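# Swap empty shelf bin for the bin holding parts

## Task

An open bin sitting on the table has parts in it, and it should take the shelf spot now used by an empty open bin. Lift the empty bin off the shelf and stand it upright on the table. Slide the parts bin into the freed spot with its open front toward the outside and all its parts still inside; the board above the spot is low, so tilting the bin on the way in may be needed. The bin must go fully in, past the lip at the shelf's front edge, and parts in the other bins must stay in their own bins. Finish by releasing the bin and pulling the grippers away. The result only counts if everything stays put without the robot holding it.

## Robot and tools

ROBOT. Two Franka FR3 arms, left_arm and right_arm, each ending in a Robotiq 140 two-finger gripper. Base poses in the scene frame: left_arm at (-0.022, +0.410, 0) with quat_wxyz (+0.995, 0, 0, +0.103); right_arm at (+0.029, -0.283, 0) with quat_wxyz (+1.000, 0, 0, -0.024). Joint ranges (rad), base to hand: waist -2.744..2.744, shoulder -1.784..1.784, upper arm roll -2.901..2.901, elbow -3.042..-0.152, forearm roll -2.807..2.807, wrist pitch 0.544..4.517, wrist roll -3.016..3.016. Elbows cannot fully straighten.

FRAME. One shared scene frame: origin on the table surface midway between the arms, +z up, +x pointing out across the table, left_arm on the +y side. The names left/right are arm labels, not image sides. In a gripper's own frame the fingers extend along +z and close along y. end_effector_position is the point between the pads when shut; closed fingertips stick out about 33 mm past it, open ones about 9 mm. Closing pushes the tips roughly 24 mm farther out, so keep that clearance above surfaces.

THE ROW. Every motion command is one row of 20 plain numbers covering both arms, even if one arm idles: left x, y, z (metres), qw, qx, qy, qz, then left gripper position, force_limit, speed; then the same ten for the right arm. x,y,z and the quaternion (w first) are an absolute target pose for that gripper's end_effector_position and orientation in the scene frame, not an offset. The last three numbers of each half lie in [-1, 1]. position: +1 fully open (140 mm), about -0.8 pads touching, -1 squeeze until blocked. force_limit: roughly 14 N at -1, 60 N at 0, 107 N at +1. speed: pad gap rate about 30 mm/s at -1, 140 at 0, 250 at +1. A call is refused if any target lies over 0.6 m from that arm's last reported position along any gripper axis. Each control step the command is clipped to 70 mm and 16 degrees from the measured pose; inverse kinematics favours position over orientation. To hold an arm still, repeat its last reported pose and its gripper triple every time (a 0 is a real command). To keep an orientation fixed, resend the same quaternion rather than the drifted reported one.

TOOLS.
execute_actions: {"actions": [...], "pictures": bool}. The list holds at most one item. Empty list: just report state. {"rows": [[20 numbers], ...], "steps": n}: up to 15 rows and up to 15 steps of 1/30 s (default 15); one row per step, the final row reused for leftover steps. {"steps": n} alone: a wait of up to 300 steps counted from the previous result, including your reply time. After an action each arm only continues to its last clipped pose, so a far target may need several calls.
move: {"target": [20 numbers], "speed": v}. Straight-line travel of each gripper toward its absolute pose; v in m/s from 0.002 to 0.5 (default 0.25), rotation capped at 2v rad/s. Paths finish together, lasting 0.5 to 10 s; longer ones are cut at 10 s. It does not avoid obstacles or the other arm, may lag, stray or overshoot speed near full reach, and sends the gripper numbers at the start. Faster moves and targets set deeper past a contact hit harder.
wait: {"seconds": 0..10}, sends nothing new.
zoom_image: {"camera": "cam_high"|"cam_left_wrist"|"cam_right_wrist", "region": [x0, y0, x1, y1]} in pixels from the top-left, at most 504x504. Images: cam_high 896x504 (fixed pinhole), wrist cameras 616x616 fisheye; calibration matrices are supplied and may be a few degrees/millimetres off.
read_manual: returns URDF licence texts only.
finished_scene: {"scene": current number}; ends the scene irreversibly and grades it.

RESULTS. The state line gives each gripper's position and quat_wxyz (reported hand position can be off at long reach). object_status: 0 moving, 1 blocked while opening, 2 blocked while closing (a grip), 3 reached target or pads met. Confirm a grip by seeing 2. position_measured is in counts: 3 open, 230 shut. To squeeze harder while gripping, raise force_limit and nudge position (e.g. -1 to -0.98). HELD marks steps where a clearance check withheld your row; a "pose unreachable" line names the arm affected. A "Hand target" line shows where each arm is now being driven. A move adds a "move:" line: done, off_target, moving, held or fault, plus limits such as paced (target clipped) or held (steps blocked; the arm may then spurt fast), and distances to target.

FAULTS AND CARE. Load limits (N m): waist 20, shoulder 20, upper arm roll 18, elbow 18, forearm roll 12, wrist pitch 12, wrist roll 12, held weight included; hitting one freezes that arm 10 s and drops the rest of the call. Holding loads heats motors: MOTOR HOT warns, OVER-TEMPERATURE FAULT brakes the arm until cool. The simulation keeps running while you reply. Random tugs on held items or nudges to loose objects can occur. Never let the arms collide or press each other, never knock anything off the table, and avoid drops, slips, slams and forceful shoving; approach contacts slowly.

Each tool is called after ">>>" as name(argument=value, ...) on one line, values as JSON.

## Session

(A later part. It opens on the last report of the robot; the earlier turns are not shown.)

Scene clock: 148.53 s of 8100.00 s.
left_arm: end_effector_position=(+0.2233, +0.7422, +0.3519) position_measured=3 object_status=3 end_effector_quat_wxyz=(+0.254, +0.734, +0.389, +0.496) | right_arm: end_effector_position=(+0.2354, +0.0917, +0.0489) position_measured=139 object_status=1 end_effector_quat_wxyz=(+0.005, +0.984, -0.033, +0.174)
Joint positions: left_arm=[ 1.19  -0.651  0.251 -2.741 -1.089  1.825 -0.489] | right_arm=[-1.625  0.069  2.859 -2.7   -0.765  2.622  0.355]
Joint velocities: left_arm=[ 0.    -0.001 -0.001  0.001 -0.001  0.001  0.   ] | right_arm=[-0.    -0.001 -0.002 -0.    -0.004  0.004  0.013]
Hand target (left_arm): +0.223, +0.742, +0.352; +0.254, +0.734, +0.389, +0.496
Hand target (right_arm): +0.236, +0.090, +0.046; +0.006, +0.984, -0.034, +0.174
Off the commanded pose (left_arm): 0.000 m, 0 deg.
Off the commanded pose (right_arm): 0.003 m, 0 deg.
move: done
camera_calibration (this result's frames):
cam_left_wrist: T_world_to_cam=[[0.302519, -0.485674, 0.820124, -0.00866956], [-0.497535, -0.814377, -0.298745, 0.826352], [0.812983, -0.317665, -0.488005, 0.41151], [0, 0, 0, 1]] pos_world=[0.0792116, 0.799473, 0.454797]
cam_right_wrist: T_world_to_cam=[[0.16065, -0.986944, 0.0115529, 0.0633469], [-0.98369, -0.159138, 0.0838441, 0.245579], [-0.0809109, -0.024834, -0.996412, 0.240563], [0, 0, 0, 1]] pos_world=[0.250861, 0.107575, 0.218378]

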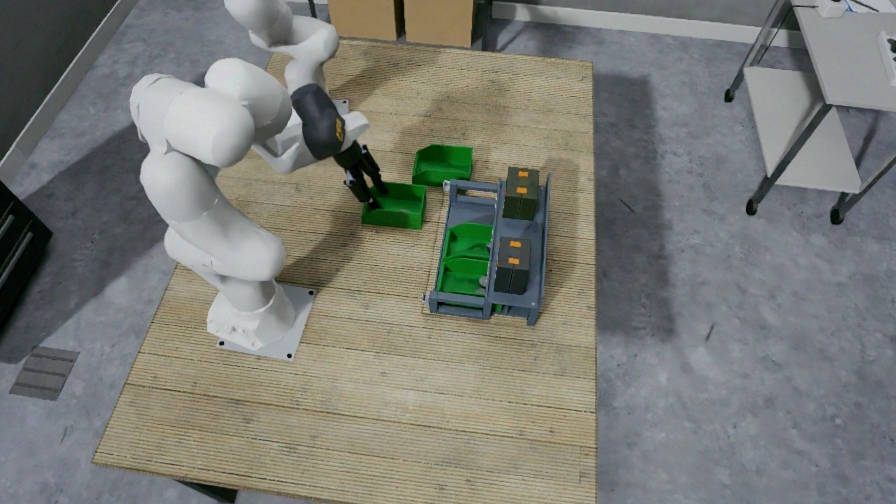

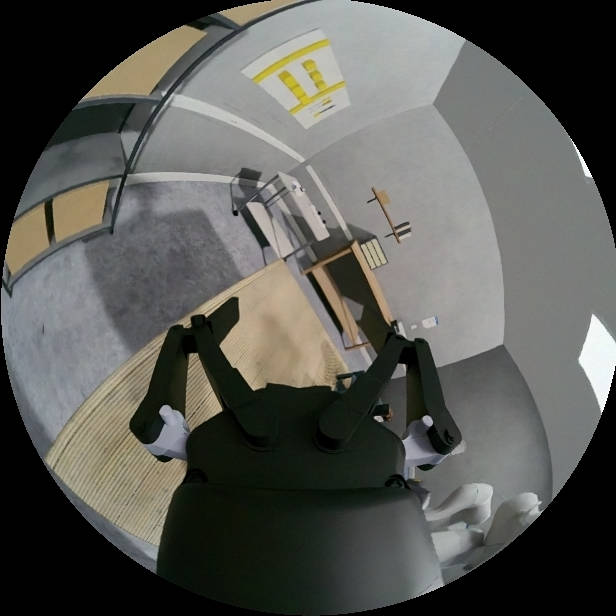

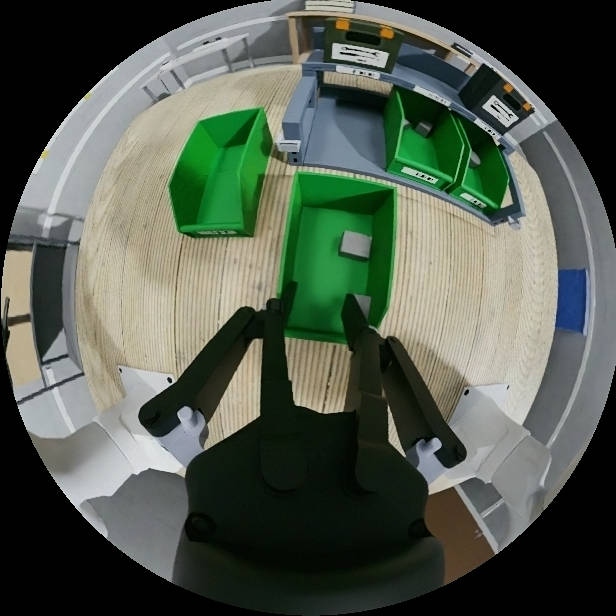

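>>> move(target=[0.2233,0.7422,0.3519,0.254,0.734,0.389,0.496,1,0,0,0.236,0.09,0.057,0.006,0.984,-0.034,0.174,-0.2,1,-0.6], speed=0.02)

>>> move(target=[0.2233,0.7422,0.3519,0.254,0.734,0.389,0.496,1,0,0,0.236,0.09,0.057,0.006,0.984,-0.034,0.174,0.5,1,-0.6], speed=0.03)

Scene clock: 150.93 s of 8100.00 s.
left_arm: end_effector_position=(+0.2233, +0.7422, +0.3519) position_measured=3 object_status=3 end_effector_quat_wxyz=(+0.254, +0.734, +0.389, +0.496) | right_arm: end_effector_position=(+0.2368, +0.0919, +0.0569) position_measured=154 object_status=3 end_effector_quat_wxyz=(+0.003, +0.984, -0.037, +0.174)
Joint positions: left_arm=[ 1.19  -0.651  0.251 -2.741 -1.089  1.825 -0.489] | right_arm=[-1.625  0.094  2.859 -2.701 -0.75   2.603  0.343]
Joint velocities: left_arm=[ 0.001  0.001  0.002 -0.     0.    -0.    -0.001] | right_arm=[-0.001  0.001  0.    -0.001  0.007 -0.014 -0.017]
Hand target (left_arm): +0.223, +0.742, +0.352; +0.254, +0.734, +0.389, +0.496
Hand target (right_arm): +0.236, +0.090, +0.057; +0.006, +0.984, -0.034, +0.174
Off the commanded pose (left_arm): 0.000 m, 0 deg.
Off the commanded pose (right_arm): 0.002 m, 0 deg.
move: done
camera_calibration (this result's frames):
cam_left_wrist: T_world_to_cam=[[0.302519, -0.485674, 0.820124, -0.00866968], [-0.497536, -0.814377, -0.298745, 0.826351], [0.812983, -0.317665, -0.488005, 0.41151], [0, 0, 0, 1]] pos_world=[0.0792116, 0.799473, 0.454797]
cam_right_wrist: T_world_to_cam=[[0.153473, -0.988129, 0.00692082, 0.0652789], [-0.984846, -0.152383, 0.0828121, 0.246052], [-0.0807744, -0.0195254, -0.996541, 0.248195], [0, 0, 0, 1]] pos_world=[0.252352, 0.106844, 0.226508]

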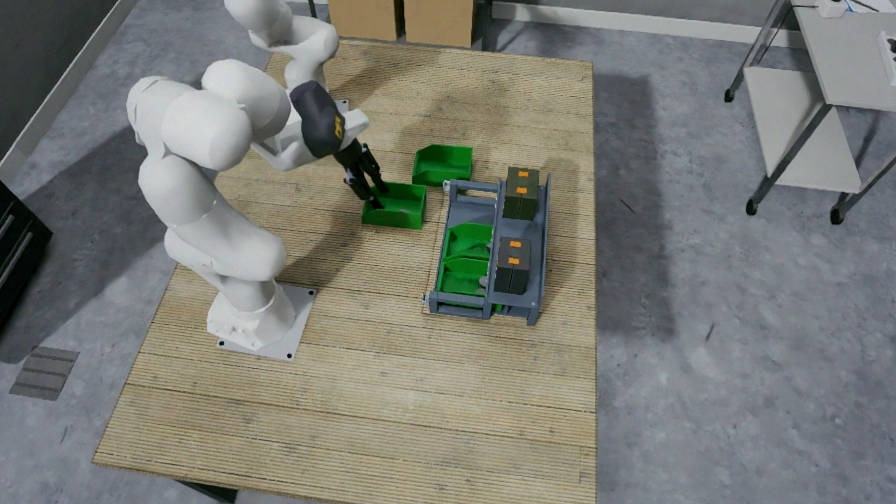

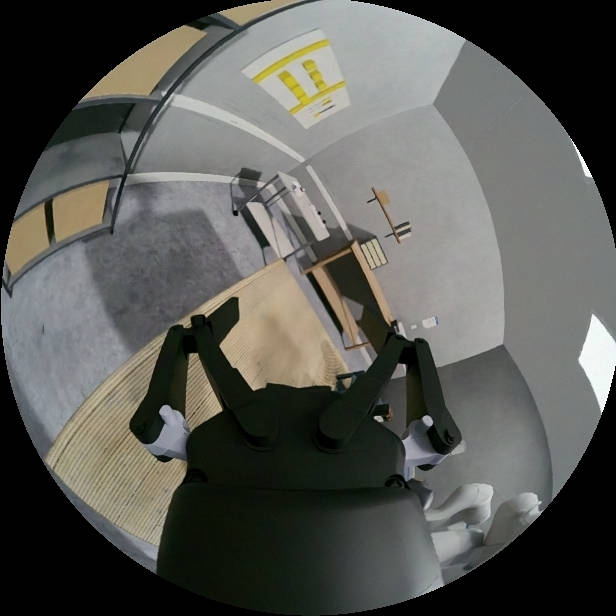

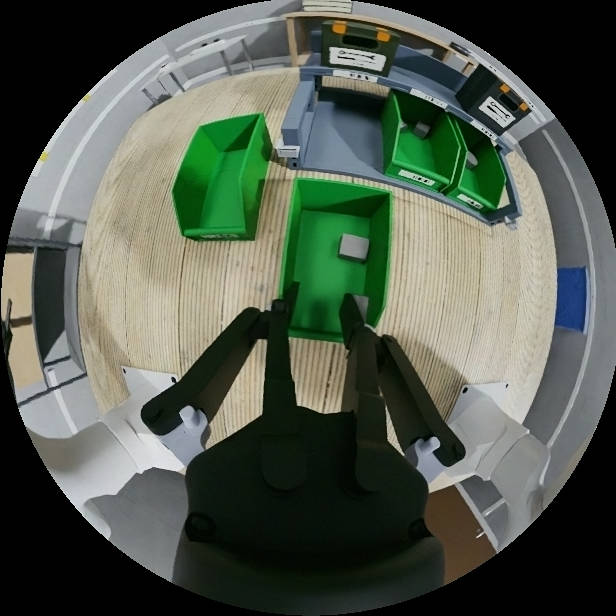

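Scene clock: 151.63 s of 8100.00 s.
left_arm: end_effector_position=(+0.2233, +0.7422, +0.3519) position_measured=3 object_status=3 end_effector_quat_wxyz=(+0.254, +0.734, +0.389, +0.496) | right_arm: end_effector_position=(+0.2365, +0.0895, +0.0557) position_measured=103 object_status=1 end_effector_quat_wxyz=(+0.006, +0.984, -0.035, +0.174)
Joint positions: left_arm=[ 1.19  -0.651  0.251 -2.741 -1.089  1.825 -0.489] | right_arm=[-1.625  0.094  2.859 -2.704 -0.749  2.6    0.339]
Joint velocities: left_arm=[-0.    -0.001 -0.001 -0.     0.     0.001  0.002] | right_arm=[-0.001 -0.001  0.    -0.001  0.001 -0.001 -0.004]
Hand target (left_arm): +0.223, +0.742, +0.352; +0.254, +0.734, +0.389, +0.496
Hand target (right_arm): +0.236, +0.090, +0.057; +0.006, +0.984, -0.034, +0.174
Off the commanded pose (left_arm): 0.000 m, 0 deg.
Off the commanded pose (right_arm): 0.001 m, 0 deg.
move: done
camera_calibration (this result's frames):
cam_left_wrist: T_world_to_cam=[[0.302519, -0.485674, 0.820124, -0.00866974], [-0.497535, -0.814377, -0.298745, 0.826352], [0.812983, -0.317665, -0.488004, 0.41151], [0, 0, 0, 1]] pos_world=[0.0792115, 0.799473, 0.454797]
cam_right_wrist: T_world_to_cam=[[0.15533, -0.987776, 0.0131124, 0.062129], [-0.984494, -0.153692, 0.0845583, 0.245345], [-0.0815094, -0.0260435, -0.996332, 0.247711], [0, 0, 0, 1]] pos_world=[0.252081, 0.105528, 0.225242]

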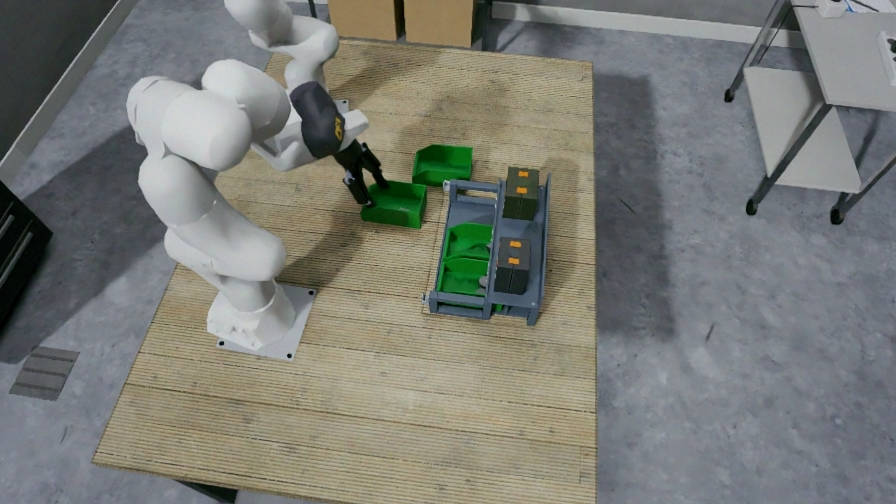

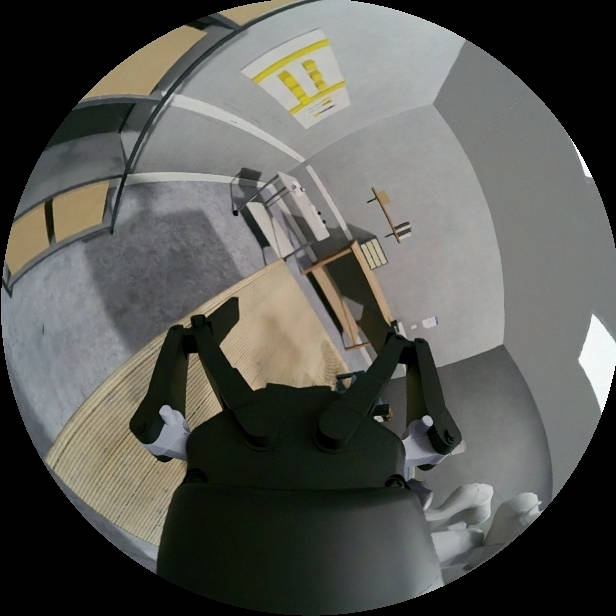

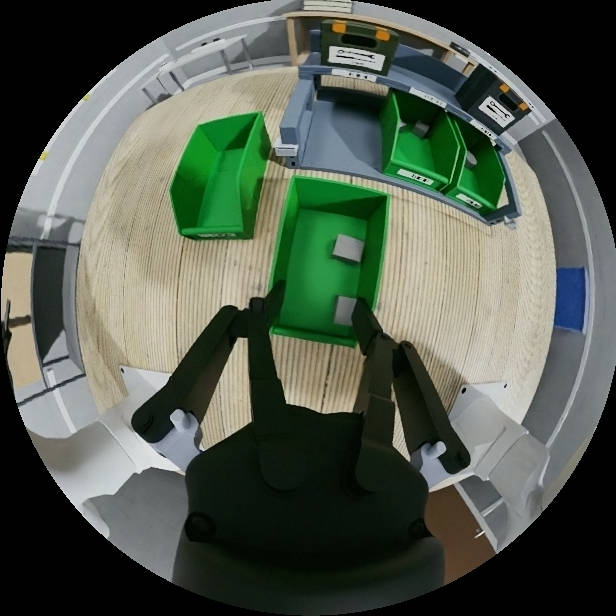

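>>> move(target=[0.2233,0.7422,0.3519,0.254,0.734,0.389,0.496,1,0,0,0.25,0.09,0.17,0,0.985,0,0.174,0.5,1,-0.6], speed=0.1)

>>> move(target=[0.2233,0.7422,0.3519,0.254,0.734,0.389,0.496,1,0,0,0.365,0.091,0.235,0,0.998,0,-0.07,0.5,1,-0.6], speed=0.1)

>>> move(target=[0.2233,0.7422,0.3519,0.254,0.734,0.389,0.496,1,0,0,0.394,0.091,0.174,0,0.998,0,-0.07,0.5,1,-0.6], speed=0.04)

Scene clock: 155.00 s of 8100.00 s.
left_arm: end_effector_position=(+0.2233, +0.7422, +0.3519) position_measured=3 object_status=3 end_effector_quat_wxyz=(+0.254, +0.734, +0.389, +0.496) | right_arm: end_effector_position=(+0.2497, +0.0901, +0.1649) position_measured=103 object_status=1 end_effector_quat_wxyz=(+0.003, +0.985, -0.004, +0.174)
Joint positions: left_arm=[ 1.19  -0.651  0.251 -2.741 -1.089  1.825 -0.489] | right_arm=[-1.575  0.375  2.836 -2.647 -0.614  2.306  0.079]
Joint velocities: left_arm=[-0.     0.001 -0.001 -0.     0.001 -0.001 -0.001] | right_arm=[ 0.002 -0.    -0.002 -0.    -0.    -0.009 -0.03 ]
Hand target (left_arm): +0.223, +0.742, +0.352; +0.254, +0.734, +0.389, +0.496
Hand target (right_arm): +0.250, +0.093, +0.169; +0.000, +0.985, +0.001, +0.175
Off the commanded pose (left_arm): 0.000 m, 0 deg.
Off the commanded pose (right_arm): 0.005 m, 1 deg.
move: off_target (right_arm)
camera_calibration (this result's frames):
cam_left_wrist: T_world_to_cam=[[0.302519, -0.485674, 0.820124, -0.0086697], [-0.497536, -0.814377, -0.298745, 0.826351], [0.812983, -0.317665, -0.488005, 0.41151], [0, 0, 0, 1]] pos_world=[0.0792116, 0.799473, 0.454797]
cam_right_wrist: T_world_to_cam=[[0.216165, -0.976194, 0.0178402, 0.0422526], [-0.973092, -0.213913, 0.0856333, 0.251609], [-0.0797785, -0.035871, -0.996167, 0.357963], [0, 0, 0, 1]] pos_world=[0.264263, 0.10791, 0.334291]

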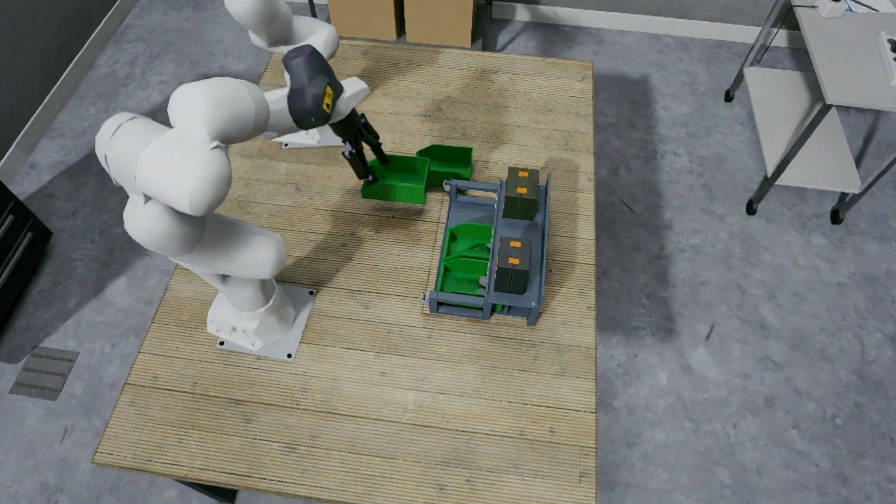

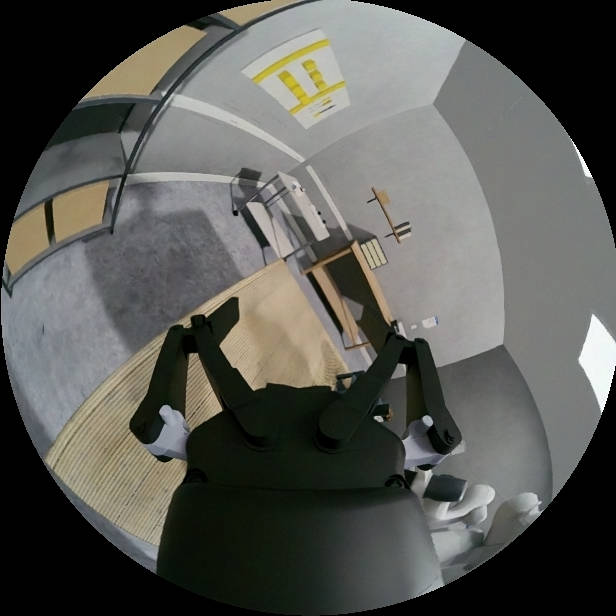

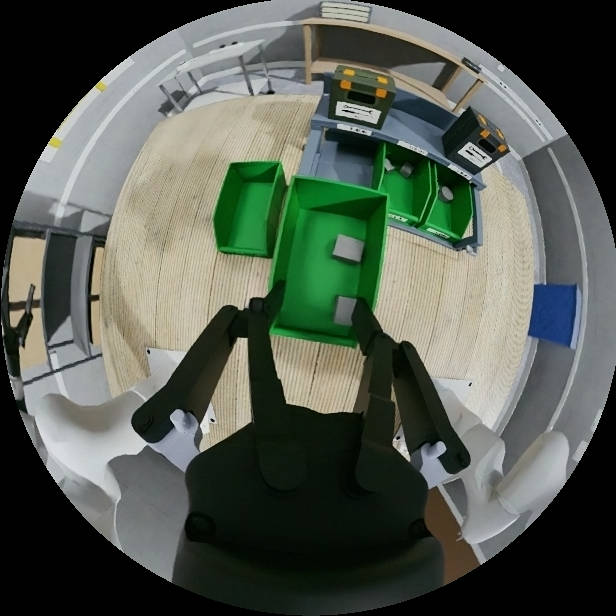

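Scene clock: 158.30 s of 8100.00 s.
left_arm: end_effector_position=(+0.2233, +0.7422, +0.3519) position_measured=3 object_status=3 end_effector_quat_wxyz=(+0.254, +0.734, +0.389, +0.496) | right_arm: end_effector_position=(+0.3576, +0.0978, +0.2353) position_measured=103 object_status=1 end_effector_quat_wxyz=(-0.004, +0.997, -0.001, -0.078)
Joint positions: left_arm=[ 1.19  -0.651  0.251 -2.741 -1.089  1.825 -0.489] | right_arm=[-1.154  0.123  2.03  -2.076  0.012  1.921 -0.737]
Joint velocities: left_arm=[ 0.001  0.001 -0.    -0.     0.001  0.001  0.   ] | right_arm=[ 0.01  -0.002 -0.007  0.002  0.003 -0.008 -0.032]
Hand target (left_arm): +0.223, +0.742, +0.352; +0.254, +0.734, +0.389, +0.496
Hand target (right_arm): +0.358, +0.100, +0.237; -0.006, +0.997, +0.005, -0.078
Off the commanded pose (left_arm): 0.000 m, 0 deg.
Off the commanded pose (right_arm): 0.010 m, 1 deg.
move: off_target (right_arm)
camera_calibration (this result's frames):
cam_left_wrist: T_world_to_cam=[[0.302519, -0.485674, 0.820124, -0.00866975], [-0.497536, -0.814377, -0.298745, 0.826351], [0.812983, -0.317665, -0.488005, 0.41151], [0, 0, 0, 1]] pos_world=[0.0792116, 0.799473, 0.454797]
cam_right_wrist: T_world_to_cam=[[0.201275, -0.97393, -0.104635, 0.0590693], [-0.808218, -0.225475, 0.544009, 0.186606], [-0.553419, -0.0249274, -0.83253, 0.566812], [0, 0, 0, 1]] pos_world=[0.452613, 0.113733, 0.376554]

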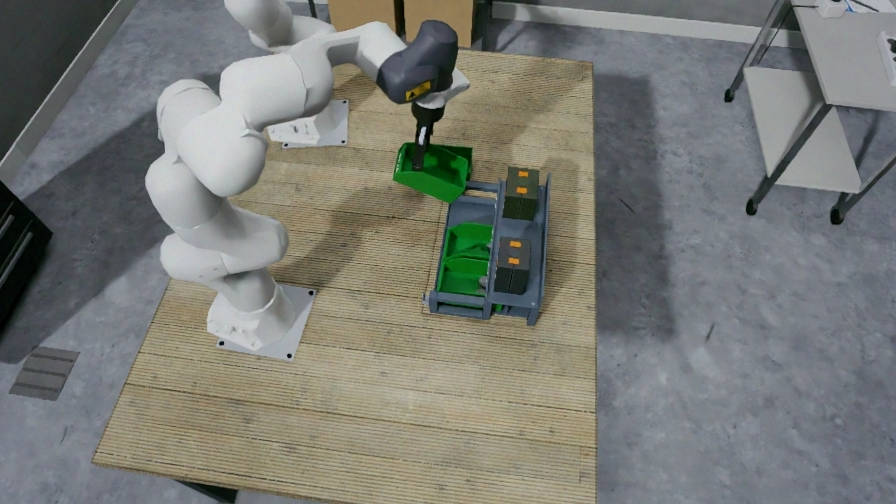

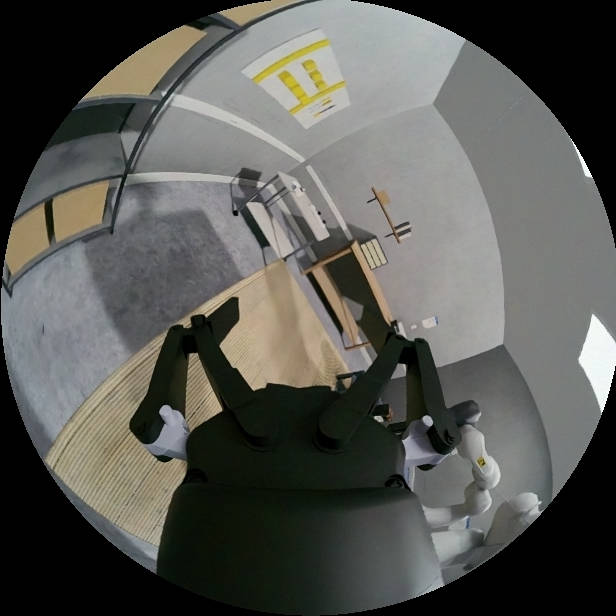

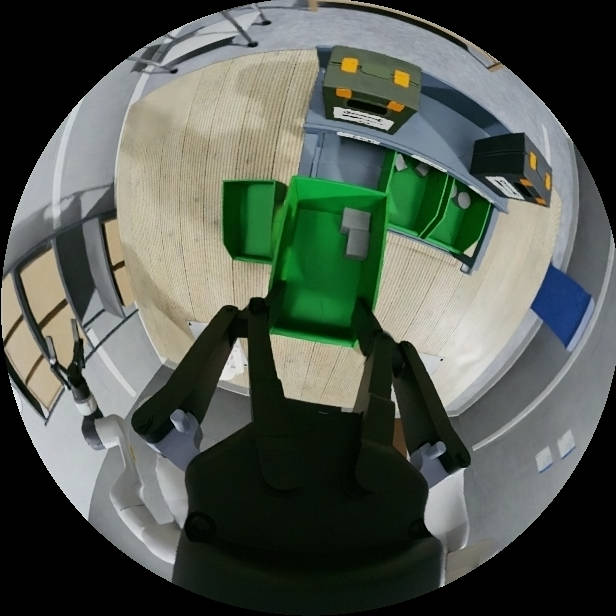

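Scene clock: 160.60 s of 8100.00 s.
left_arm: end_effector_position=(+0.2233, +0.7422, +0.3519) position_measured=3 object_status=3 end_effector_quat_wxyz=(+0.254, +0.734, +0.389, +0.496) | right_arm: end_effector_position=(+0.3896, +0.0881, +0.1697) position_measured=103 object_status=1 end_effector_quat_wxyz=(+0.003, +0.997, -0.008, -0.078)
Joint positions: left_arm=[ 1.19  -0.651  0.251 -2.741 -1.089  1.825 -0.489] | right_arm=[-1.233 -0.154  1.994 -2.098  0.264  2.023 -0.98 ]
Joint velocities: left_arm=[ 0.001 -0.001 -0.    -0.001 -0.001 -0.     0.   ] | right_arm=[-0.01   0.     0.01   0.002  0.005  0.    -0.036]
Hand target (left_arm): +0.223, +0.742, +0.352; +0.254, +0.734, +0.389, +0.496
Hand target (right_arm): +0.393, +0.091, +0.172; -0.002, +0.997, -0.002, -0.074
Off the commanded pose (left_arm): 0.000 m, 0 deg.
Off the commanded pose (right_arm): 0.007 m, 1 deg.
move: off_target (right_arm)
camera_calibration (this result's frames):
cam_left_wrist: T_world_to_cam=[[0.302519, -0.485674, 0.820124, -0.0086698], [-0.497536, -0.814377, -0.298745, 0.826351], [0.812983, -0.317665, -0.488004, 0.41151], [0, 0, 0, 1]] pos_world=[0.0792116, 0.799473, 0.454797]
cam_right_wrist: T_world_to_cam=[[0.189478, -0.97775, -0.0900188, 0.0387295], [-0.811462, -0.20755, 0.546308, 0.245257], [-0.552836, -0.0304662, -0.832733, 0.529913], [0, 0, 0, 1]] pos_world=[0.484633, 0.104915, 0.310777]

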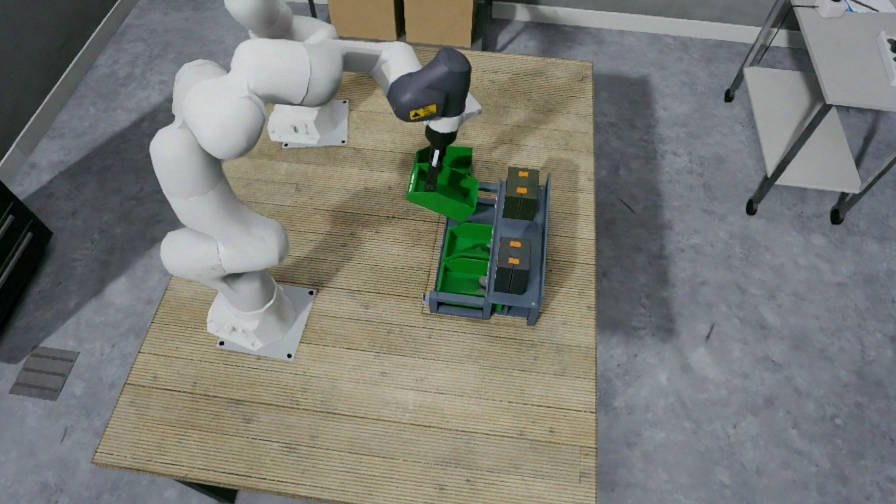

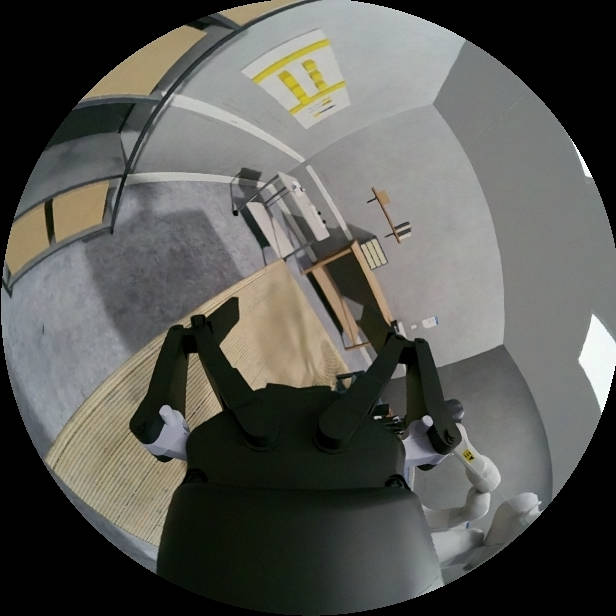

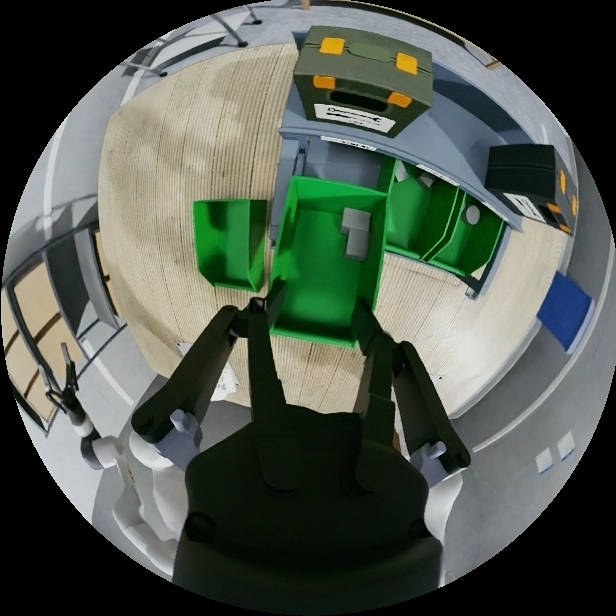

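>>> move(target=[0.2233,0.7422,0.3519,0.254,0.734,0.389,0.496,1,0,0,0.405,0.09,0.166,0,0.998,0,-0.07,0.5,1,-0.6], speed=0.02)

>>> move(target=[0.2233,0.7422,0.3519,0.254,0.734,0.389,0.496,1,0,0,0.436,0.09,0.138,0,0.999,0,-0.044,0.5,1,-0.6], speed=0.02)

Scene clock: 162.47 s of 8100.00 s.
left_arm: end_effector_position=(+0.2233, +0.7422, +0.3519) position_measured=3 object_status=3 end_effector_quat_wxyz=(+0.254, +0.734, +0.389, +0.496) | right_arm: end_effector_position=(+0.4008, +0.0871, +0.1630) position_measured=103 object_status=1 end_effector_quat_wxyz=(+0.005, +0.997, -0.005, -0.075)
Joint positions: left_arm=[ 1.19  -0.651  0.251 -2.741 -1.089  1.825 -0.489] | right_arm=[-1.282 -0.206  2.021 -2.078  0.305  2.025 -1.028]
Joint velocities: left_arm=[-0.001 -0.001  0.    -0.     0.     0.001 -0.   ] | right_arm=[-0.014 -0.002  0.014  0.005  0.008  0.    -0.026]
Hand target (left_arm): +0.223, +0.742, +0.352; +0.254, +0.734, +0.389, +0.496
Hand target (right_arm): +0.405, +0.090, +0.165; -0.000, +0.997, -0.000, -0.071
Off the commanded pose (left_arm): 0.000 m, 0 deg.
Off the commanded pose (right_arm): 0.006 m, 1 deg.
move: off_target (right_arm)
camera_calibration (this result's frames):
cam_left_wrist: T_world_to_cam=[[0.302519, -0.485674, 0.820124, -0.00866973], [-0.497535, -0.814377, -0.298745, 0.826351], [0.812983, -0.317665, -0.488004, 0.41151], [0, 0, 0, 1]] pos_world=[0.0792115, 0.799473, 0.454797]
cam_right_wrist: T_world_to_cam=[[0.19594, -0.976781, -0.0866429, 0.0318349], [-0.813247, -0.211233, 0.542227, 0.259525], [-0.547938, -0.0357819, -0.835753, 0.529503], [0, 0, 0, 1]] pos_world=[0.494955, 0.104862, 0.304571]

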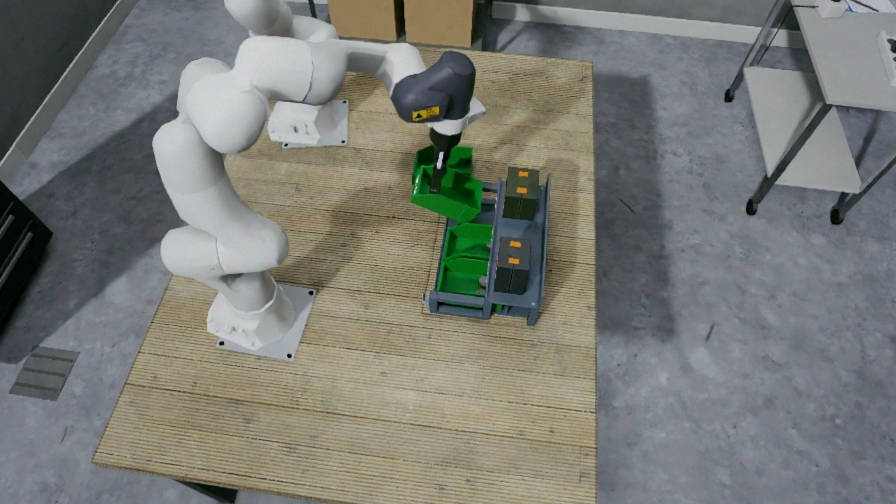

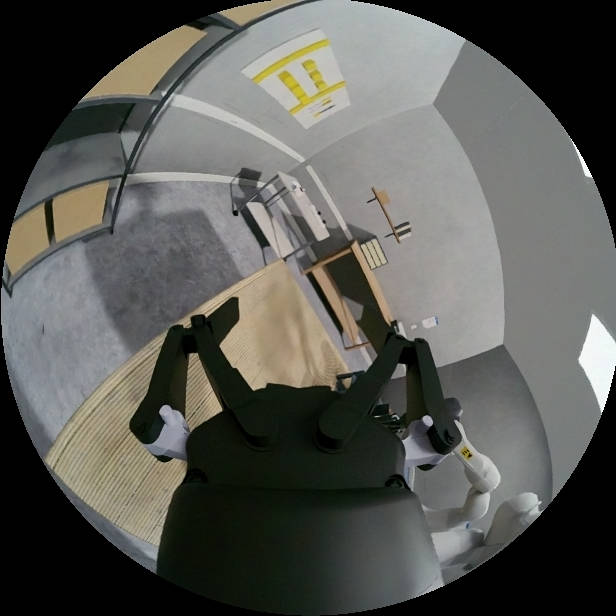

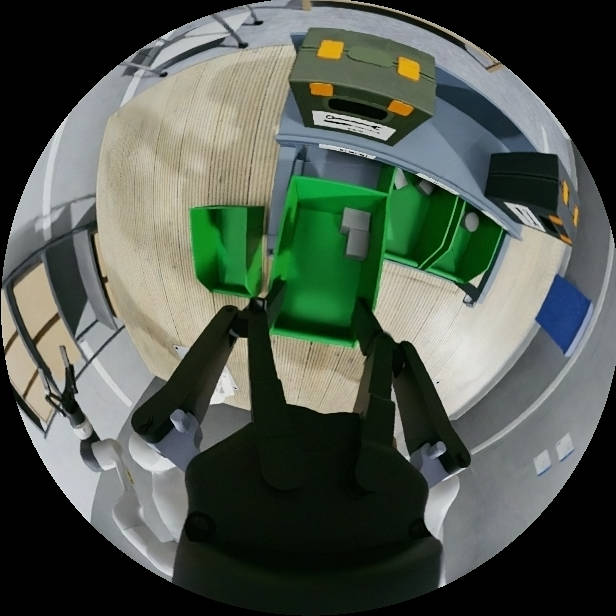

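Scene clock: 164.90 s of 8100.00 s.
left_arm: end_effector_position=(+0.2233, +0.7422, +0.3519) position_measured=3 object_status=3 end_effector_quat_wxyz=(+0.254, +0.734, +0.389, +0.496) | right_arm: end_effector_position=(+0.4307, +0.0870, +0.1338) position_measured=103 object_status=1 end_effector_quat_wxyz=(+0.004, +0.999, -0.004, -0.051)
Joint positions: left_arm=[ 1.19  -0.651  0.251 -2.741 -1.089  1.825 -0.489] | right_arm=[-1.382 -0.311  2.092 -2.067  0.38   2.103 -1.107]
Joint velocities: left_arm=[ 0.002 -0.     0.001 -0.     0.     0.001 -0.   ] | right_arm=[-0.009  0.001  0.009  0.004  0.004  0.011 -0.015]
Hand target (left_arm): +0.223, +0.742, +0.352; +0.254, +0.734, +0.389, +0.496
Hand target (right_arm): +0.436, +0.090, +0.136; -0.001, +0.999, -0.001, -0.045
Off the commanded pose (left_arm): 0.000 m, 0 deg.
Off the commanded pose (right_arm): 0.007 m, 1 deg.
move: off_target (right_arm)
camera_calibration (this result's frames):
cam_left_wrist: T_world_to_cam=[[0.302519, -0.485674, 0.820124, -0.00866972], [-0.497535, -0.814377, -0.298745, 0.826352], [0.812983, -0.317665, -0.488004, 0.41151], [0, 0, 0, 1]] pos_world=[0.0792116, 0.799473, 0.454797]
cam_right_wrist: T_world_to_cam=[[0.201858, -0.976345, -0.0774839, 0.0195673], [-0.837871, -0.213111, 0.502549, 0.315661], [-0.507174, -0.0365217, -0.86107, 0.50738], [0, 0, 0, 1]] pos_world=[0.517864, 0.104906, 0.27977]

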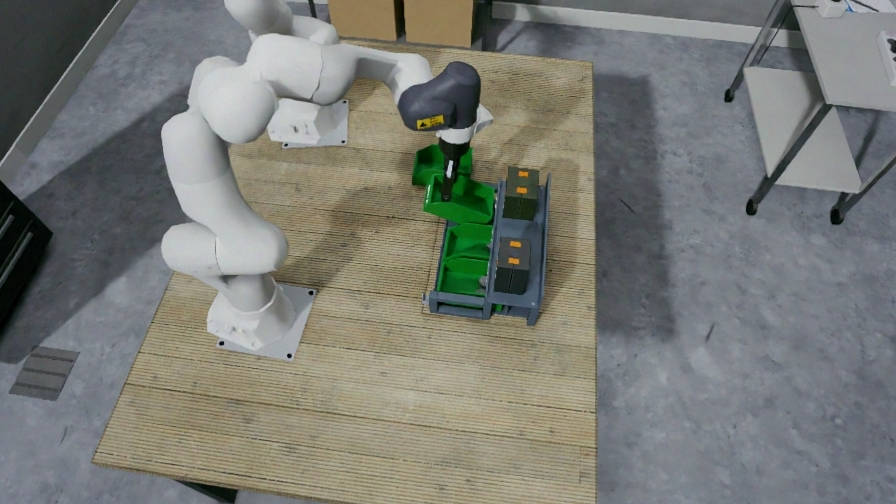

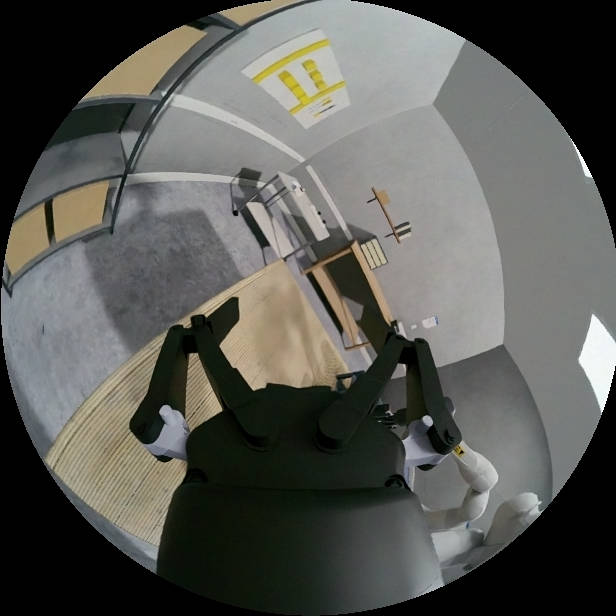

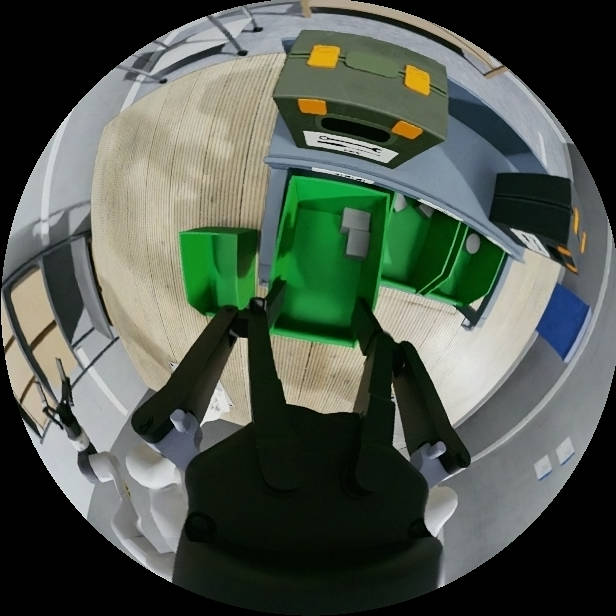

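>>> move(target=[0.2233,0.7422,0.3519,0.254,0.734,0.389,0.496,1,0,0,0.455,0.092,0.118,0,1,0,0,0.5,1,-0.6], speed=0.015)

>>> move(target=[0.2233,0.7422,0.3519,0.254,0.734,0.389,0.496,1,0,0,0.476,0.092,0.1,0,0.999,0,0.044,0.5,1,-0.6], speed=0.015)

Scene clock: 169.33 s of 8100.00 s.
left_arm: end_effector_position=(+0.2233, +0.7422, +0.3519) position_measured=3 object_status=3 end_effector_quat_wxyz=(+0.254, +0.734, +0.389, +0.496) | right_arm: end_effector_position=(+0.4491, +0.0870, +0.1135) position_measured=103 object_status=1 end_effector_quat_wxyz=(+0.006, +1.000, -0.001, -0.009)
Joint positions: left_arm=[ 1.19  -0.651  0.251 -2.741 -1.089  1.825 -0.489] | right_arm=[-1.375 -0.344  2.101 -2.111  0.38   2.231 -1.111]
Joint velocities: left_arm=[ 0.002 -0.    -0.    -0.     0.    -0.001 -0.001] | right_arm=[-0.001 -0.001  0.002 -0.001 -0.     0.01  -0.001]
Hand target (left_arm): +0.223, +0.742, +0.352; +0.254, +0.734, +0.389, +0.496
Hand target (right_arm): +0.455, +0.092, +0.117; +0.000, +1.000, -0.001, -0.000
Off the commanded pose (left_arm): 0.000 m, 0 deg.
Off the commanded pose (right_arm): 0.009 m, 1 deg.
move: off_target (right_arm)
camera_calibration (this result's frames):
cam_left_wrist: T_world_to_cam=[[0.302519, -0.485674, 0.820124, -0.00866973], [-0.497536, -0.814377, -0.298745, 0.826351], [0.812983, -0.317665, -0.488004, 0.41151], [0, 0, 0, 1]] pos_world=[0.0792116, 0.799473, 0.454797]
cam_right_wrist: T_world_to_cam=[[0.213036, -0.975411, -0.0564783, 0.0067509], [-0.876124, -0.216298, 0.430838, 0.366891], [-0.43246, -0.0423021, -0.90066, 0.470628], [0, 0, 0, 1]] pos_world=[0.523532, 0.105851, 0.266186]

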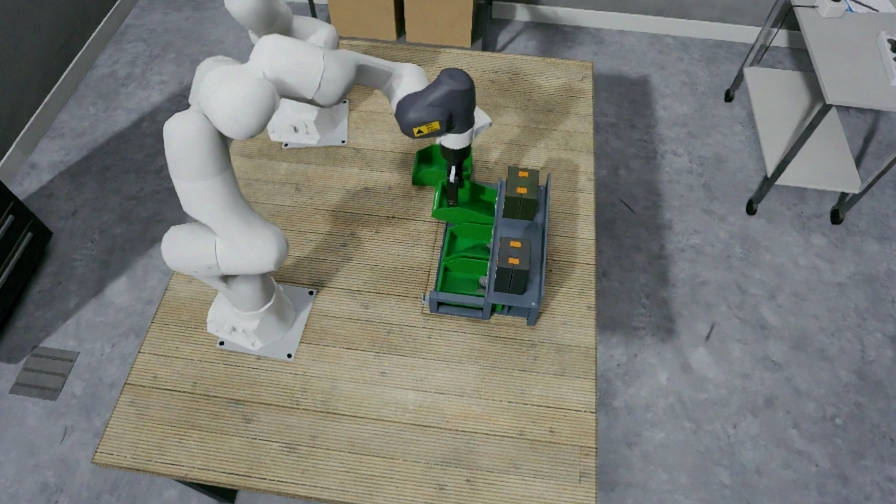

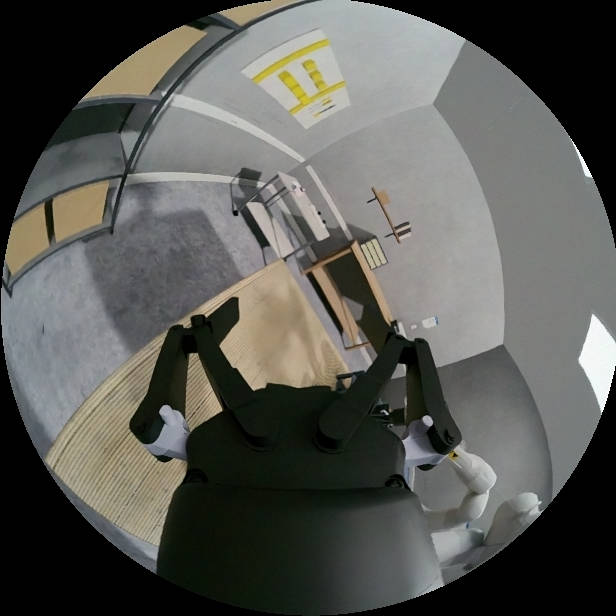

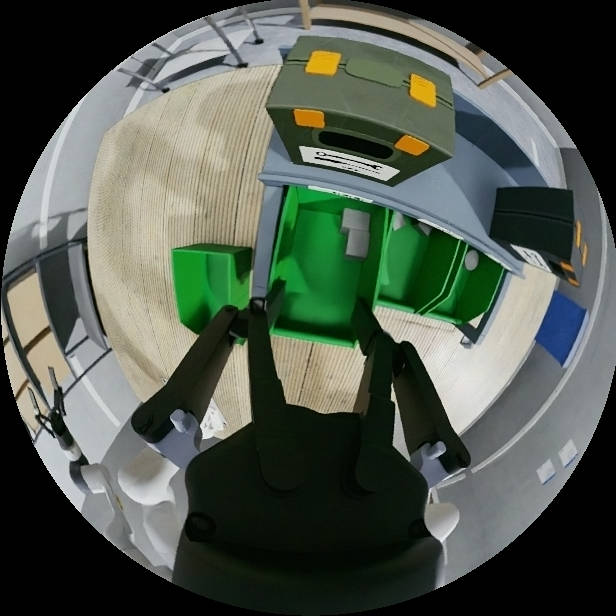

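Scene clock: 173.10 s of 8100.00 s.
left_arm: end_effector_position=(+0.2233, +0.7422, +0.3519) position_measured=3 object_status=3 end_effector_quat_wxyz=(+0.254, +0.734, +0.389, +0.496) | right_arm: end_effector_position=(+0.4699, +0.0892, +0.0957) position_measured=103 object_status=1 end_effector_quat_wxyz=(+0.005, +0.999, -0.001, +0.036)
Joint positions: left_arm=[ 1.19  -0.651  0.251 -2.741 -1.089  1.825 -0.489] | right_arm=[-1.377 -0.388  2.119 -2.145  0.393  2.364 -1.113]
Joint velocities: left_arm=[ 0.001  0.001  0.001 -0.001  0.001  0.001  0.   ] | right_arm=[-0.001 -0.002  0.001  0.     0.002  0.008 -0.   ]
Hand target (left_arm): +0.223, +0.742, +0.352; +0.254, +0.734, +0.389, +0.496
Hand target (right_arm): +0.476, +0.092, +0.099; +0.000, +0.999, -0.001, +0.044
Off the commanded pose (left_arm): 0.000 m, 0 deg.
Off the commanded pose (right_arm): 0.008 m, 1 deg.
move: off_target (right_arm)
camera_calibration (this result's frames):
cam_left_wrist: T_world_to_cam=[[0.302519, -0.485674, 0.820124, -0.0086697], [-0.497536, -0.814377, -0.298745, 0.826351], [0.812983, -0.317665, -0.488004, 0.41151], [0, 0, 0, 1]] pos_world=[0.0792116, 0.799473, 0.454797]
cam_right_wrist: T_world_to_cam=[[0.217947, -0.975199, -0.0385501, -0.000568952], [-0.911304, -0.217487, 0.349607, 0.417666], [-0.349321, -0.0410648, -0.936103, 0.427968], [0, 0, 0, 1]] pos_world=[0.530243, 0.107856, 0.254581]

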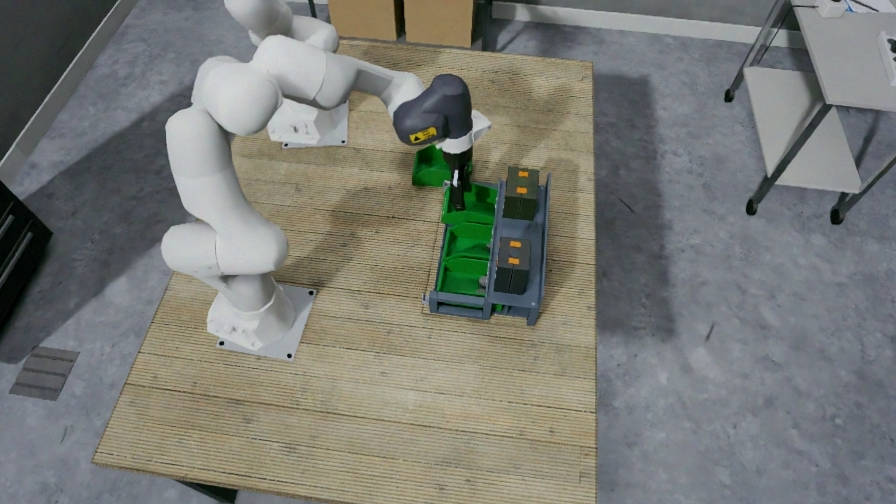

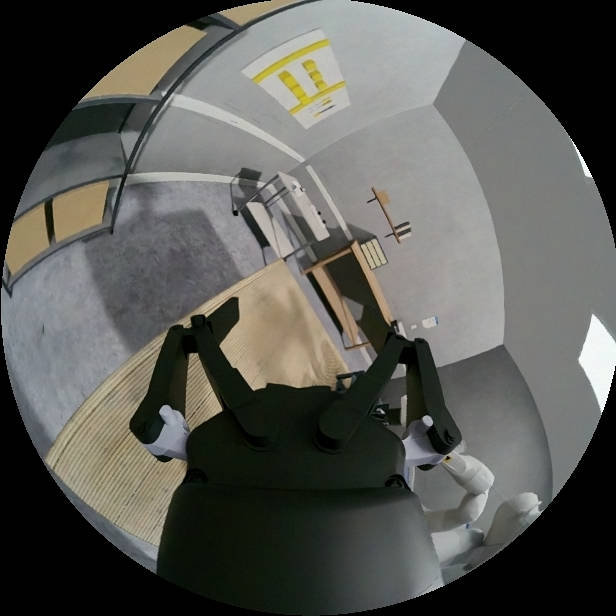

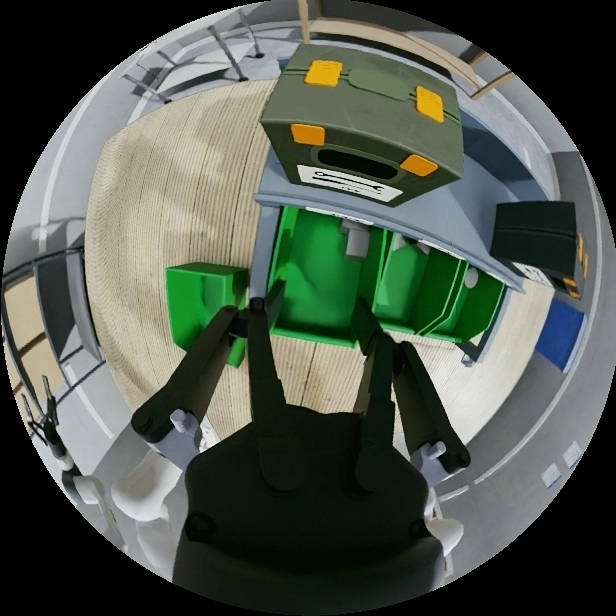

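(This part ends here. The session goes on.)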